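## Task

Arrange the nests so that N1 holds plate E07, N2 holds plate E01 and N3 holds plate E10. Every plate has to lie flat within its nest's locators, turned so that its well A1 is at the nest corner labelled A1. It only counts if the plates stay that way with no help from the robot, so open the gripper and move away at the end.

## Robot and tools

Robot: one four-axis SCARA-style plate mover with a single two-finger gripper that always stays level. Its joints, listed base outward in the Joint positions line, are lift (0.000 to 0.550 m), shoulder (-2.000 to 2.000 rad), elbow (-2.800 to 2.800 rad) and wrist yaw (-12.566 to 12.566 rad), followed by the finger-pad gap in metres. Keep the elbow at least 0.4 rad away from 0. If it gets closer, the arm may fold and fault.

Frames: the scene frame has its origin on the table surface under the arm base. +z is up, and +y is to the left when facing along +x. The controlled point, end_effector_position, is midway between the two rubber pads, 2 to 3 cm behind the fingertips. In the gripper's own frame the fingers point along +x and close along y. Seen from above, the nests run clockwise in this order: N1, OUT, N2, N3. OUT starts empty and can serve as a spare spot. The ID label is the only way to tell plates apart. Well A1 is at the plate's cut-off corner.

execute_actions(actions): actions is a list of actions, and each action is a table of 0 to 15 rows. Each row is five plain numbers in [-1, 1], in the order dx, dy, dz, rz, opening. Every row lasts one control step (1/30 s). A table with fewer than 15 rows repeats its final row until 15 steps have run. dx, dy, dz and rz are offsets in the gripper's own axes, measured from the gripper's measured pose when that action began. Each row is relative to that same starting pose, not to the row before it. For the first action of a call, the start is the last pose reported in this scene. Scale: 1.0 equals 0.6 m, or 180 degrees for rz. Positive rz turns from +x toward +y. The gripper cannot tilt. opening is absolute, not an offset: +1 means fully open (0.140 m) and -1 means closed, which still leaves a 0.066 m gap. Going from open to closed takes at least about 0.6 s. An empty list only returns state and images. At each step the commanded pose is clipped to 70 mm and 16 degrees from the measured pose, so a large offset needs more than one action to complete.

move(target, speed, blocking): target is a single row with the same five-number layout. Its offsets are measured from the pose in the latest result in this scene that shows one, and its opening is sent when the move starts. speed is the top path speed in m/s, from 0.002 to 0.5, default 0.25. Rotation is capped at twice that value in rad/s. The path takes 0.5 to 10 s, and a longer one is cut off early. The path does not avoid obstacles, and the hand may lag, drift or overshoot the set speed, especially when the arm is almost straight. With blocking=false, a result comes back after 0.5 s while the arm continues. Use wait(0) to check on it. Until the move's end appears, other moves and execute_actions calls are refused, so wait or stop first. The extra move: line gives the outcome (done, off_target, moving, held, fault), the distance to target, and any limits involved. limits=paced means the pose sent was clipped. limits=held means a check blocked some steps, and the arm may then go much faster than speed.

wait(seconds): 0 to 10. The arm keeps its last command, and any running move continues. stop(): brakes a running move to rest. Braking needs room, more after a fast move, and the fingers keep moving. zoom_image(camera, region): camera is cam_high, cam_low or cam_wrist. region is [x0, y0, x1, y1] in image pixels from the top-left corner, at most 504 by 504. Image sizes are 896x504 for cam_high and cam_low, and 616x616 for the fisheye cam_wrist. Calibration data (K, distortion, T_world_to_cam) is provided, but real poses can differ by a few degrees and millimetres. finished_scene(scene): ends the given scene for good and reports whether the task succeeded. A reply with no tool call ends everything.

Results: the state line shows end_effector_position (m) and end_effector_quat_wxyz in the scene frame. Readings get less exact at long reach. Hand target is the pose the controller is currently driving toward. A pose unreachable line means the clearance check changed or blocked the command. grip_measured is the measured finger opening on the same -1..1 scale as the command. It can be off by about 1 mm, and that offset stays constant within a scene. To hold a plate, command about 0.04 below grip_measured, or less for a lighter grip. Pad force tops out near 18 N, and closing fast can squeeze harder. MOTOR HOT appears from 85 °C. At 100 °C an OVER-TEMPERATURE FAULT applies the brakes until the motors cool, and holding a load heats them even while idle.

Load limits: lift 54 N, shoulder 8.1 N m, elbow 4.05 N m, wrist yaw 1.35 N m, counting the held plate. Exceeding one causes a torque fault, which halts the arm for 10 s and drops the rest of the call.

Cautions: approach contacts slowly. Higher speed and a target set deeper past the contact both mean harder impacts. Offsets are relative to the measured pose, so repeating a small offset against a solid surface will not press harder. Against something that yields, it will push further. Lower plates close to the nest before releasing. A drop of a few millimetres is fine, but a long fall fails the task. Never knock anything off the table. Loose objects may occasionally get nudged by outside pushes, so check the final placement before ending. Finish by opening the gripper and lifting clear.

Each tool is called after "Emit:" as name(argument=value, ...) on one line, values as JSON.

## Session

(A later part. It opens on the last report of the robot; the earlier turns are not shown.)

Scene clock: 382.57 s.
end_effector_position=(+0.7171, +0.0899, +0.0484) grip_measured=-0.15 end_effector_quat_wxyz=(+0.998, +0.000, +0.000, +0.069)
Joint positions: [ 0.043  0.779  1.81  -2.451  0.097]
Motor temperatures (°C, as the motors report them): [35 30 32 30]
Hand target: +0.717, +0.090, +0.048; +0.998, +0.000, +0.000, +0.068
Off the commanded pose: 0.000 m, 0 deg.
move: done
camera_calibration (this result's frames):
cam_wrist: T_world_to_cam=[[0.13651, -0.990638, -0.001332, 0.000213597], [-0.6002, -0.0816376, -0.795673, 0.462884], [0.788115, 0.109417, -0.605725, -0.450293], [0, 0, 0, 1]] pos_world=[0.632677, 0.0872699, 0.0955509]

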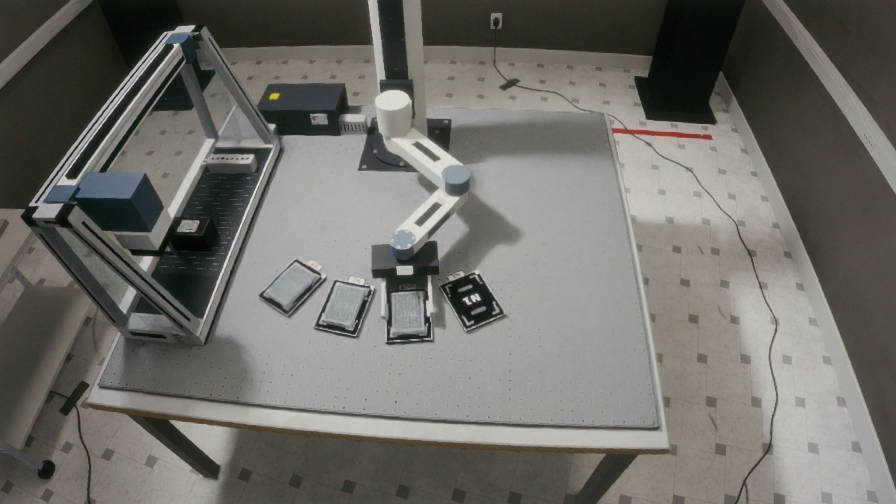

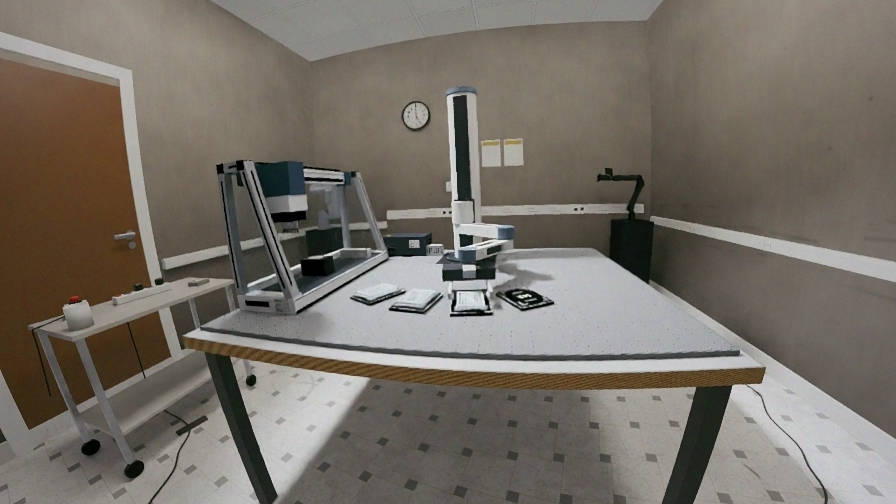

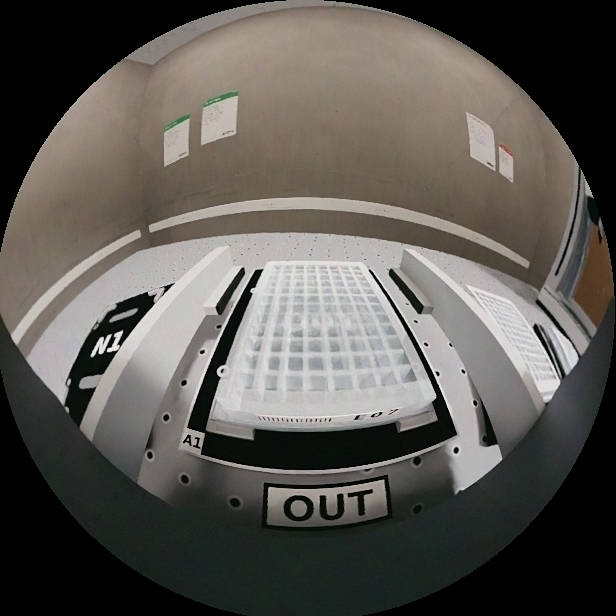

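Emit:
execute_actions(actions=[[[0.0003,-0.0004,-0.003,0,-0.15],[0.0003,-0.0004,-0.008,0,-0.15],[0.0003,-0.0004,-0.014,0,-0.15],[0.0003,-0.0004,-0.019,0,-0.17],[0.0003,-0.0004,-0.023,0,-0.2],[0.0003,-0.0004,-0.026,0,-0.24],[0.0003,-0.0004,-0.028,0,-0.29],[0.0003,-0.0004,-0.0287,0,-0.34],[0.0003,-0.0004,-0.0287,0,-0.38],[0.0003,-0.0004,-0.0287,0,-0.42],[0.0003,-0.0004,-0.0287,0,-0.45],[0.0003,-0.0004,-0.0287,0,-0.47],[0.0003,-0.0004,-0.0287,0,-0.49],[0.0003,-0.0004,-0.0287,0,-0.51],[0.0003,-0.0004,-0.0287,0,-0.53]],[[0,0,0,0,-0.54],[0,0,0,0,-0.54],[0,0,0,0,-0.54],[0,0,0.002,0,-0.54],[0,0,0.005,0,-0.54],[0,0,0.009,0,-0.54],[0,0,0.013,0,-0.54],[0,0,0.017,0,-0.54],[0,0,0.02,0,-0.54],[0,0,0.022,0,-0.54],[0,0,0.0235,0,-0.54]]])

Emit:
zoom_image(camera="cam_wrist", region=[160, 380, 300, 480])

Emit:
zoom_image(camera="cam_wrist", region=[350, 380, 490, 480])

Scene clock: 398.57 s.
end_effector_position=(+0.7173, +0.0898, +0.0452) grip_measured=-0.49 end_effector_quat_wxyz=(+0.998, +0.000, +0.000, +0.069)
Joint positions: [ 0.04   0.778  1.811 -2.451  0.085]
Motor temperatures (°C, as the motors report them): [35 30 32 30]
Hand target: +0.717, +0.090, +0.045; +0.998, +0.000, +0.000, +0.069
Off the commanded pose: 0.000 m, 0 deg.
camera_calibration (this result's frames):
cam_wrist: T_world_to_cam=[[0.136596, -0.990626, -0.001332, -0.0000303508], [-0.600193, -0.0816897, -0.795673, 0.4605], [0.788105, 0.109485, -0.605725, -0.452317], [0, 0, 0, 1]] pos_world=[0.632866, 0.08711, 0.0924271]

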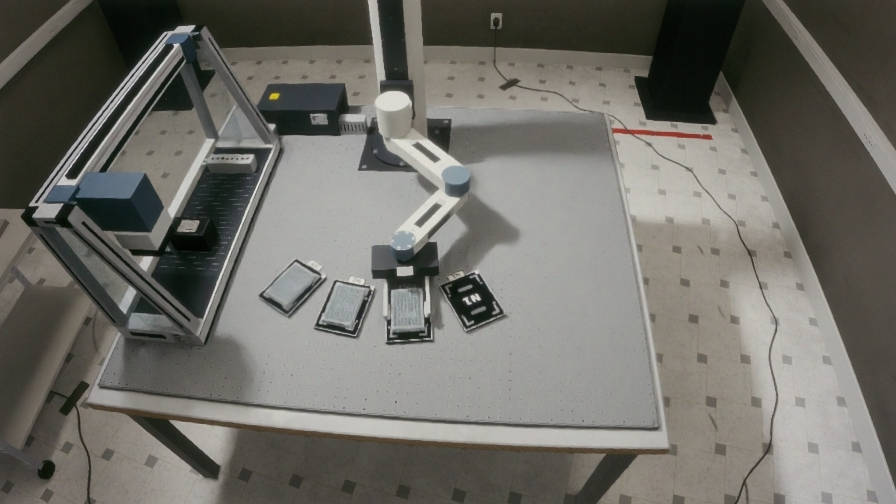

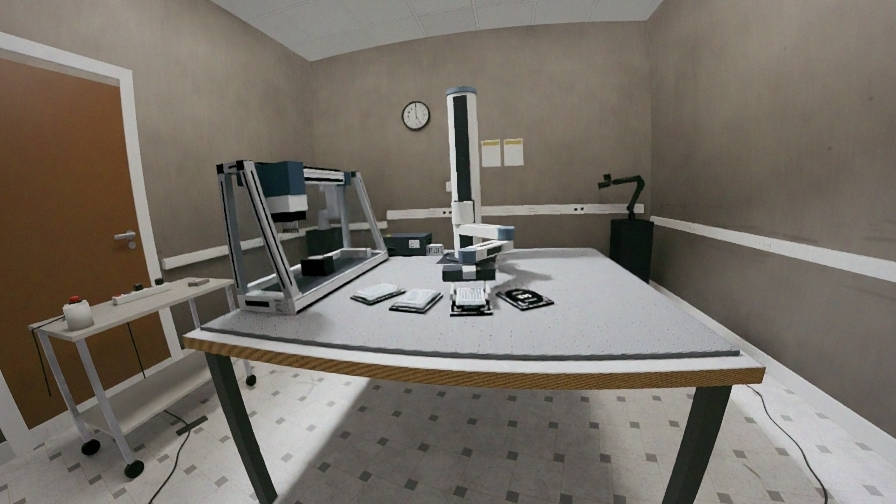

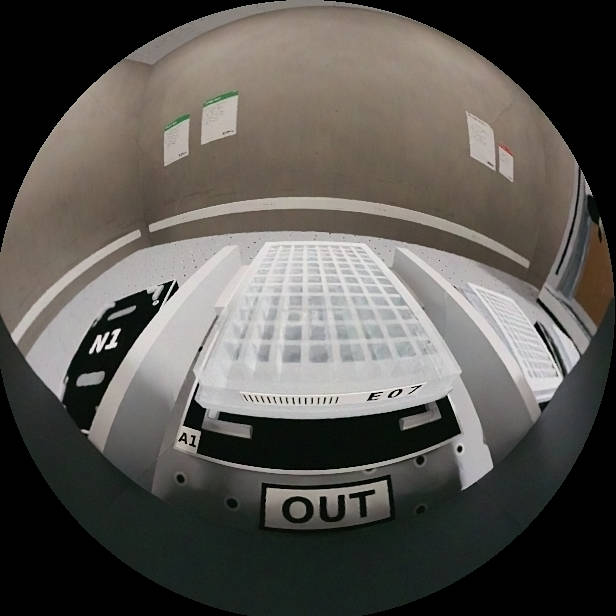

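Region (160, 380, 300, 480) of cam_wrist's 616x616 image, scaled by 3.600, with more detail than that image has; it fills the top 360 rows of this view, and the rest is white.

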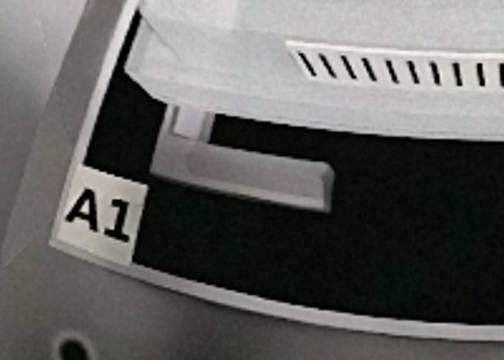

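Region (350, 380, 490, 480) of cam_wrist's 616x616 image, scaled by 3.600, with more detail than that image has; it fills the top 360 rows of this view, and the rest is white.

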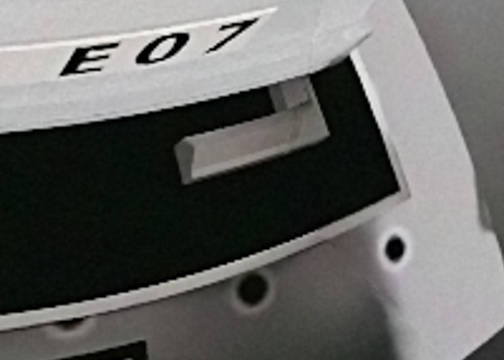

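Emit:
move(target=[-0.0569, 0.2902, 0, 0.1203, -0.54], speed=0.45)

Emit:
zoom_image(camera="cam_wrist", region=[160, 380, 300, 480])

Emit:
zoom_image(camera="cam_wrist", region=[350, 380, 490, 480])

Scene clock: 406.87 s.
end_effector_position=(+0.6595, +0.2578, +0.0452) grip_measured=-0.49 end_effector_quat_wxyz=(+0.967, +0.000, +0.000, +0.255)
Joint positions: [ 0.04   1.087  1.805 -2.376  0.085]
Motor temperatures (°C, as the motors report them): [35 30 32 30]
Hand target: +0.660, +0.258, +0.045; +0.967, +0.000, +0.000, +0.255
Off the commanded pose: 0.000 m, 0 deg.
move: done
camera_calibration (this result's frames):
cam_wrist: T_world_to_cam=[[0.49312, -0.86996, -0.001332, -0.0919268], [-0.52748, -0.297774, -0.795673, 0.447251], [0.691807, 0.393065, -0.605725, -0.434731], [0, 0, 0, 1]] pos_world=[0.581997, 0.224084, 0.0924156]

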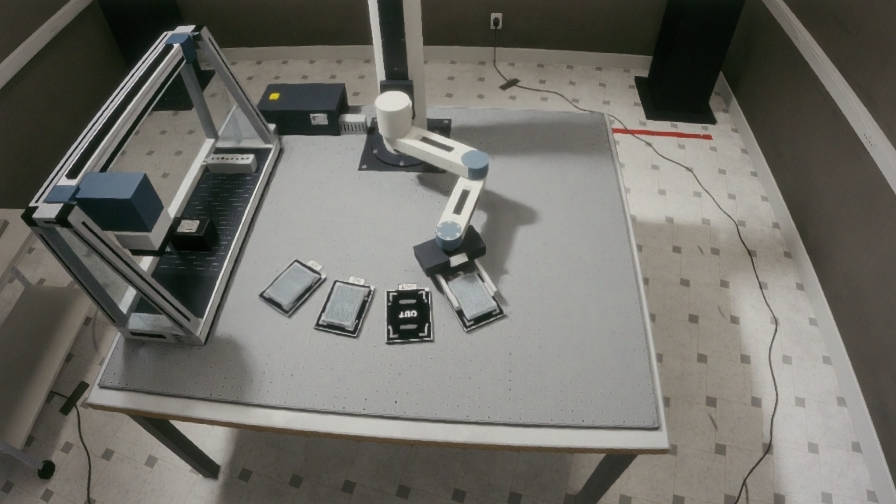

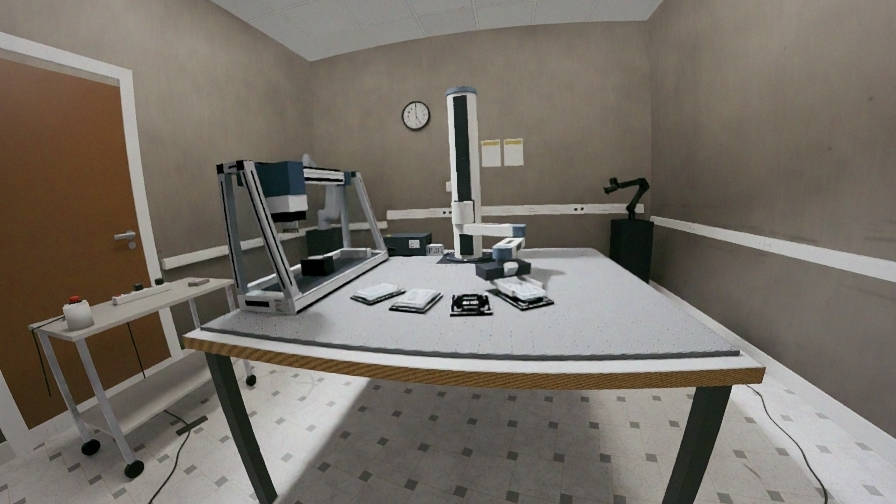

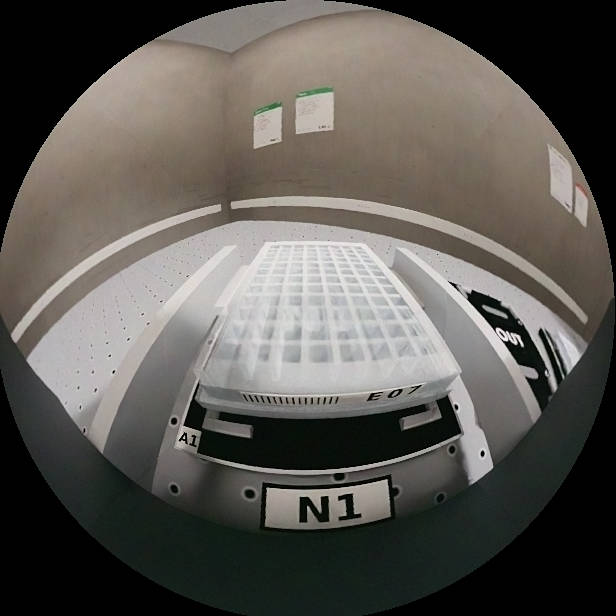

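Region (160, 380, 300, 480) of cam_wrist's 616x616 image, scaled by 3.600, with more detail than that image has; it fills the top 360 rows of this view, and the rest is white.

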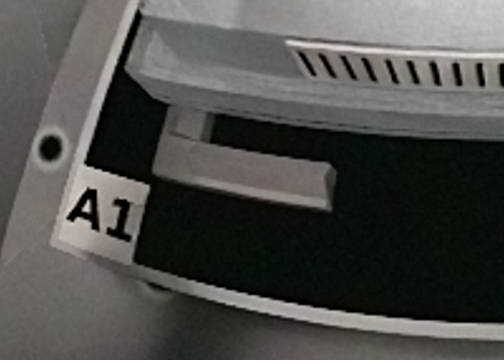

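Region (350, 380, 490, 480) of cam_wrist's 616x616 image, scaled by 3.600, with more detail than that image has; it fills the top 360 rows of this view, and the rest is white.

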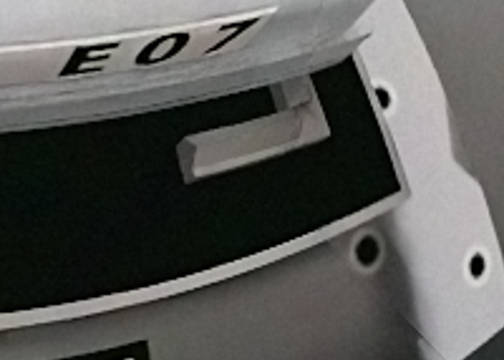

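Emit:
execute_actions(actions=[[[0.0002,-0.0004,-0.002,0,-0.54],[0.0002,-0.0004,-0.005,0,-0.54],[0.0002,-0.0004,-0.008,0,-0.54],[0.0002,-0.0004,-0.011,0,-0.54],[0.0002,-0.0004,-0.0135,0,-0.54],[0.0002,-0.0004,-0.016,0,-0.54],[0.0002,-0.0004,-0.018,0,-0.54],[0.0002,-0.0004,-0.02,0,-0.54],[0.0002,-0.0004,-0.0215,0,-0.54],[0.0002,-0.0004,-0.0225,0,-0.54],[0.0002,-0.0004,-0.023,0,-0.54]]])

Emit:
zoom_image(camera="cam_wrist", region=[150, 230, 500, 450])

Scene clock: 413.87 s.
end_effector_position=(+0.6597, +0.2577, +0.0314) grip_measured=-0.49 end_effector_quat_wxyz=(+0.967, +0.000, +0.000, +0.255)
Joint positions: [ 0.026  1.086  1.806 -2.376  0.085]
Motor temperatures (°C, as the motors report them): [35 30 32 30]
Hand target: +0.660, +0.258, +0.031; +0.967, +0.000, +0.000, +0.255
Off the commanded pose: 0.000 m, 0 deg.
camera_calibration (this result's frames):
cam_wrist: T_world_to_cam=[[0.493083, -0.869981, -0.001332, -0.0921122], [-0.527493, -0.297751, -0.795673, 0.436302], [0.691824, 0.393036, -0.605725, -0.443211], [0, 0, 0, 1]] pos_world=[0.582189, 0.223971, 0.0785673]

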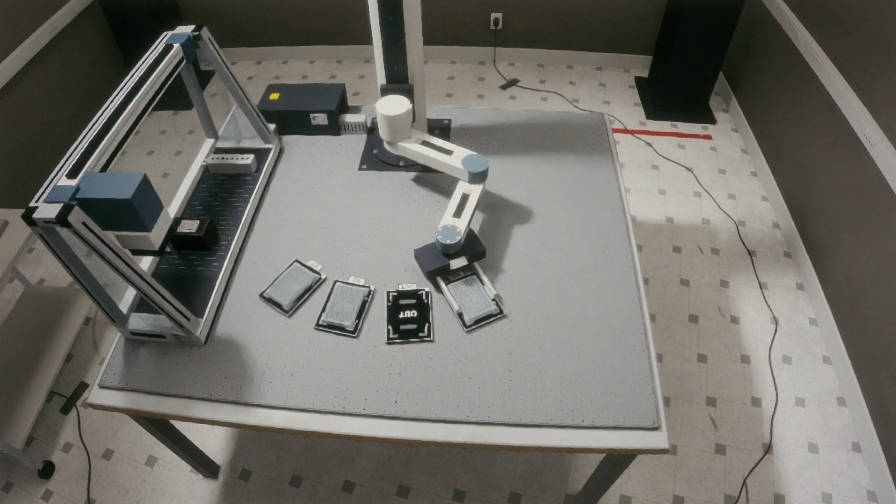

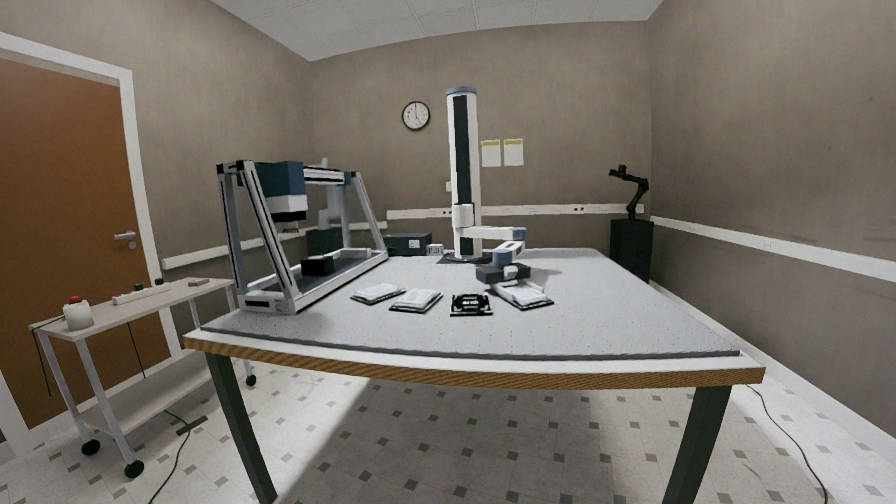

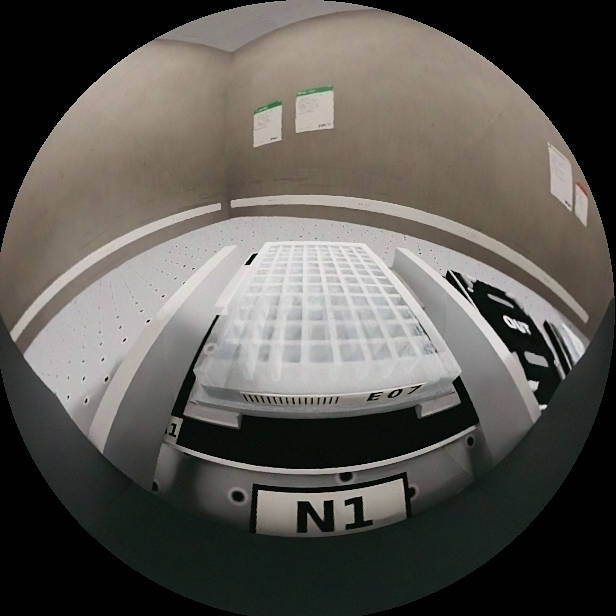

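Region (150, 230, 500, 450) of cam_wrist's 616x616 image, scaled by 1.440, with more detail than that image has; it fills the top 317 rows of this view, and the rest is white.

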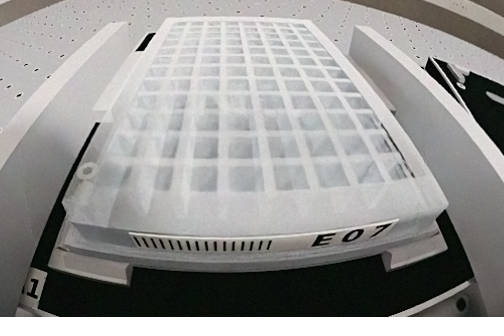

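Emit:
execute_actions(actions=[[[0,0,0,0,-0.45],[0,0,0,0,-0.38],[0,0,0,0,-0.3],[0,0,0,0,-0.2],[0,0,0,0,-0.15],[0,0,0.003,0,-0.15],[0,0,0.008,0,-0.15],[0,0,0.014,0,-0.15],[0,0,0.021,0,-0.15],[0,0,0.028,0,-0.15],[0,0,0.035,0,-0.15],[0,0,0.041,0,-0.15],[0,0,0.045,0,-0.15]]])

Emit:
zoom_image(camera="cam_wrist", region=[180, 260, 460, 480])

Scene clock: 423.07 s.
end_effector_position=(+0.6597, +0.2577, +0.0580) grip_measured=-0.15 end_effector_quat_wxyz=(+0.967, +0.000, +0.000, +0.255)
Joint positions: [ 0.053  1.086  1.806 -2.376  0.097]
Motor temperatures (°C, as the motors report them): [35 30 32 30]
Hand target: +0.660, +0.258, +0.058; +0.967, +0.000, +0.000, +0.255
Off the commanded pose: 0.000 m, 0 deg.
camera_calibration (this result's frames):
cam_wrist: T_world_to_cam=[[0.493116, -0.869962, -0.001332, -0.0920895], [-0.527481, -0.297771, -0.795673, 0.457503], [0.691809, 0.393062, -0.605725, -0.427073], [0, 0, 0, 1]] pos_world=[0.582188, 0.223983, 0.105212]

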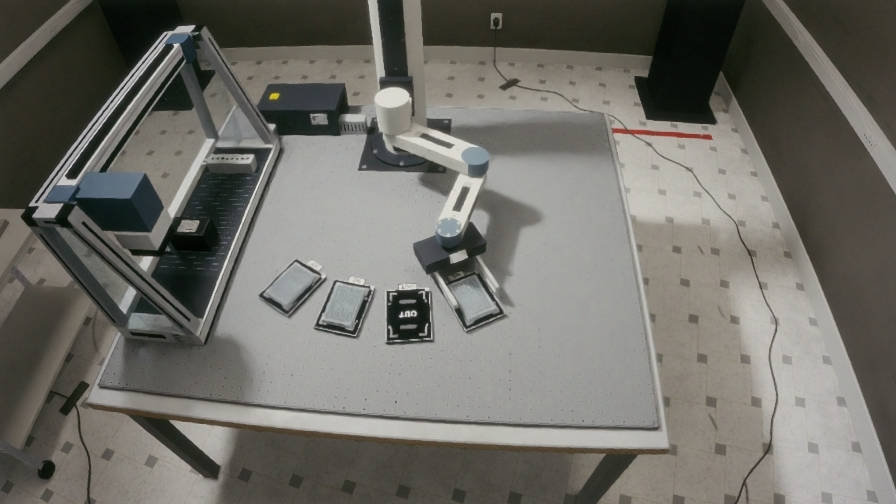

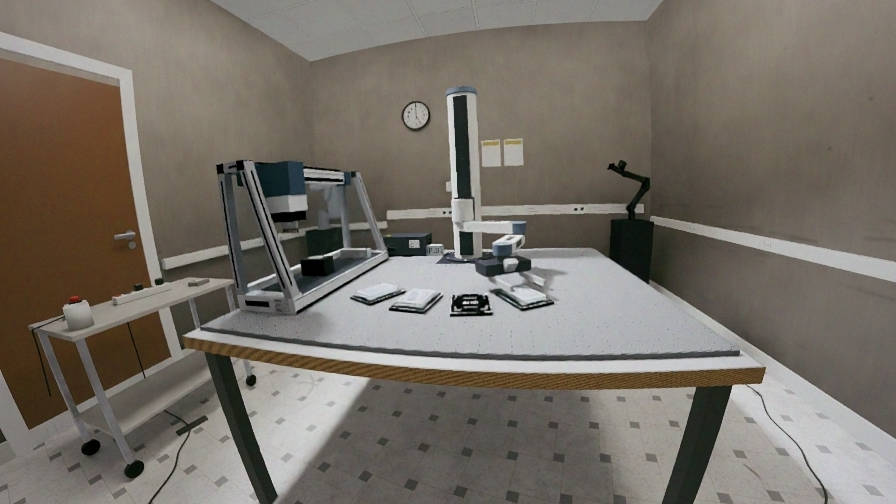

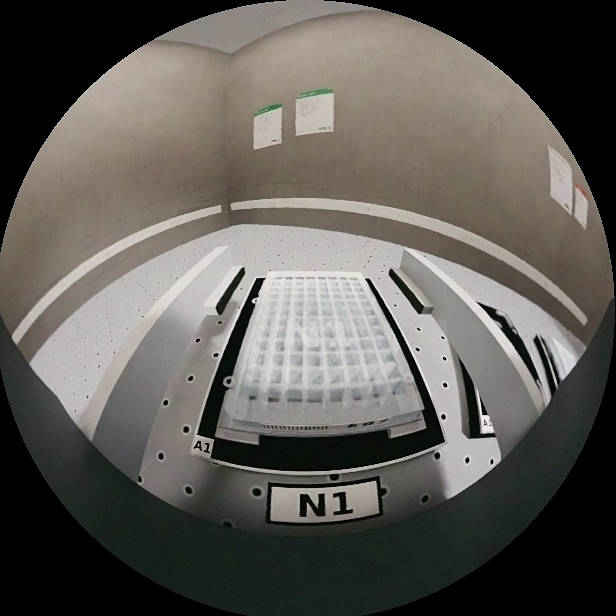

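Region (180, 260, 460, 480) of cam_wrist's 616x616 image, scaled by 1.800, with more detail than that image has; it fills the top 396 rows of this view, and the rest is white.

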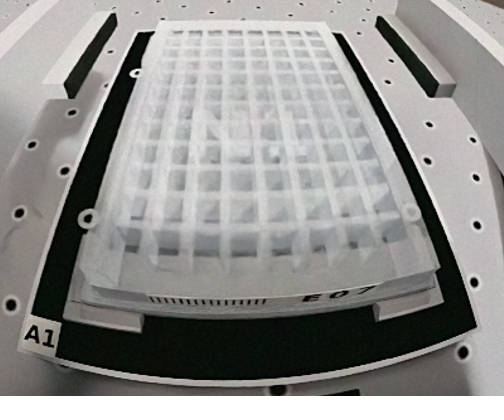

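Emit:
move(target=[-0.4656, -0.3831, 0.12, -0.2756, 0.6], speed=0.5)

Scene clock: 430.40 s.
end_effector_position=(+0.5303, -0.0804, +0.1301) grip_measured=+0.60 end_effector_quat_wxyz=(+0.985, +0.000, +0.000, -0.174)
Joint positions: [ 0.125  0.823  0.887 -2.06   0.125]
Motor temperatures (°C, as the motors report them): [35 30 32 30]
Hand target: +0.530, -0.080, +0.130; +0.985, +0.000, +0.000, -0.174
Off the commanded pose: 0.000 m, 0 deg.
move: done
camera_calibration (this result's frames):
cam_wrist: T_world_to_cam=[[-0.343758, -0.939057, -0.001332, 0.11588], [-0.568447, 0.209219, -0.795673, 0.408385], [0.747461, -0.272762, -0.605725, -0.244086], [0, 0, 0, 1]] pos_world=[0.454425, -0.0432008, 0.177247]

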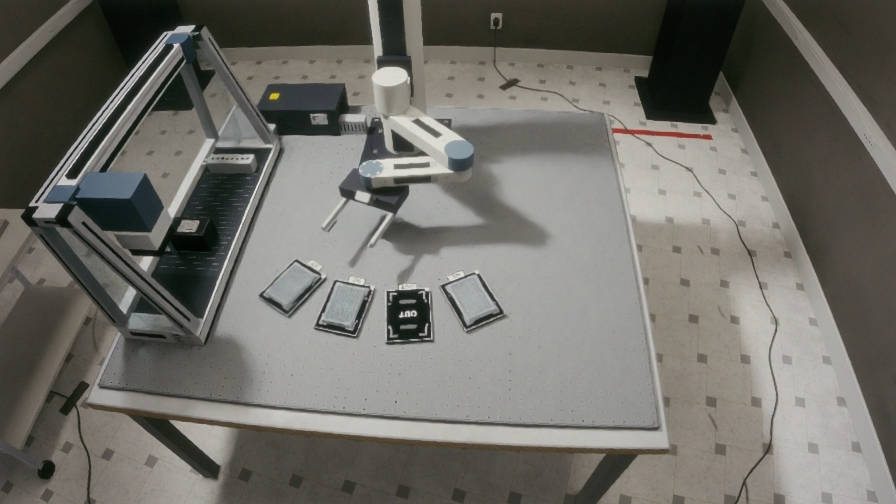

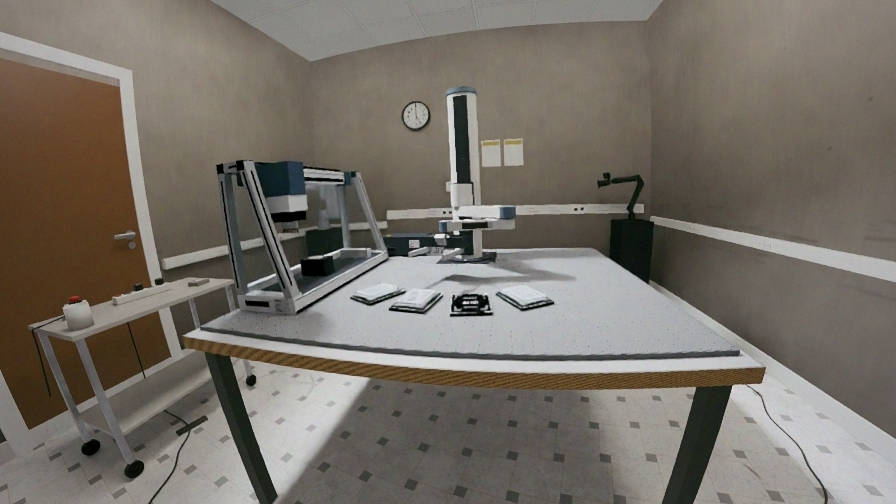

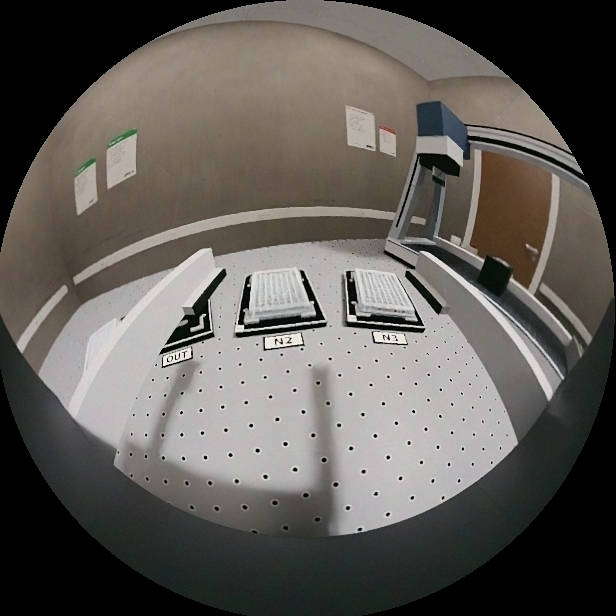

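Emit:
zoom_image(camera="cam_wrist", region=[335, 260, 435, 345])

Emit:
zoom_image(camera="cam_wrist", region=[230, 260, 330, 345])

Region (335, 260, 435, 345) of cam_wrist's 616x616 image, scaled by 5.040, with more detail than that image has; it fills the top 428 rows of this view, and the rest is white.

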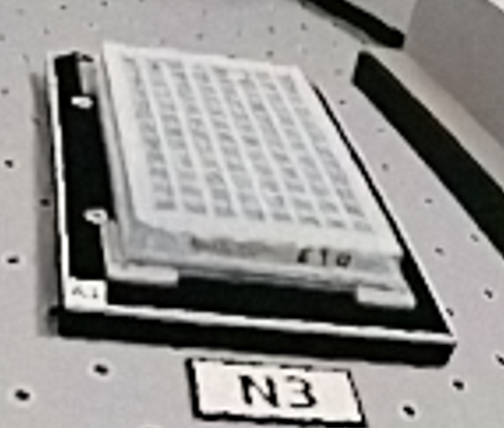

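Region (230, 260, 330, 345) of cam_wrist's 616x616 image, scaled by 5.040, with more detail than that image has; it fills the top 428 rows of this view, and the rest is white.

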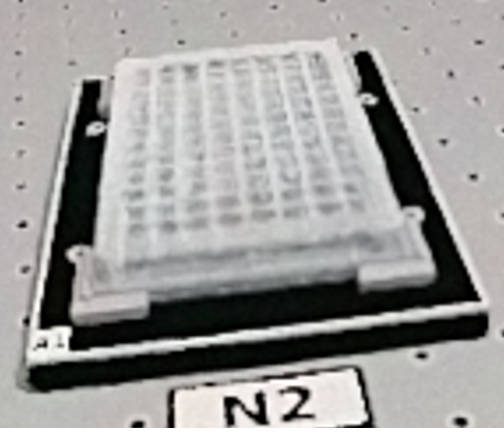

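All three plates are seated as listed (E07 in N1, E01 in N2, E10 in N3).

Emit:
finished_scene(scene=1)

The scene is finished: the task was done.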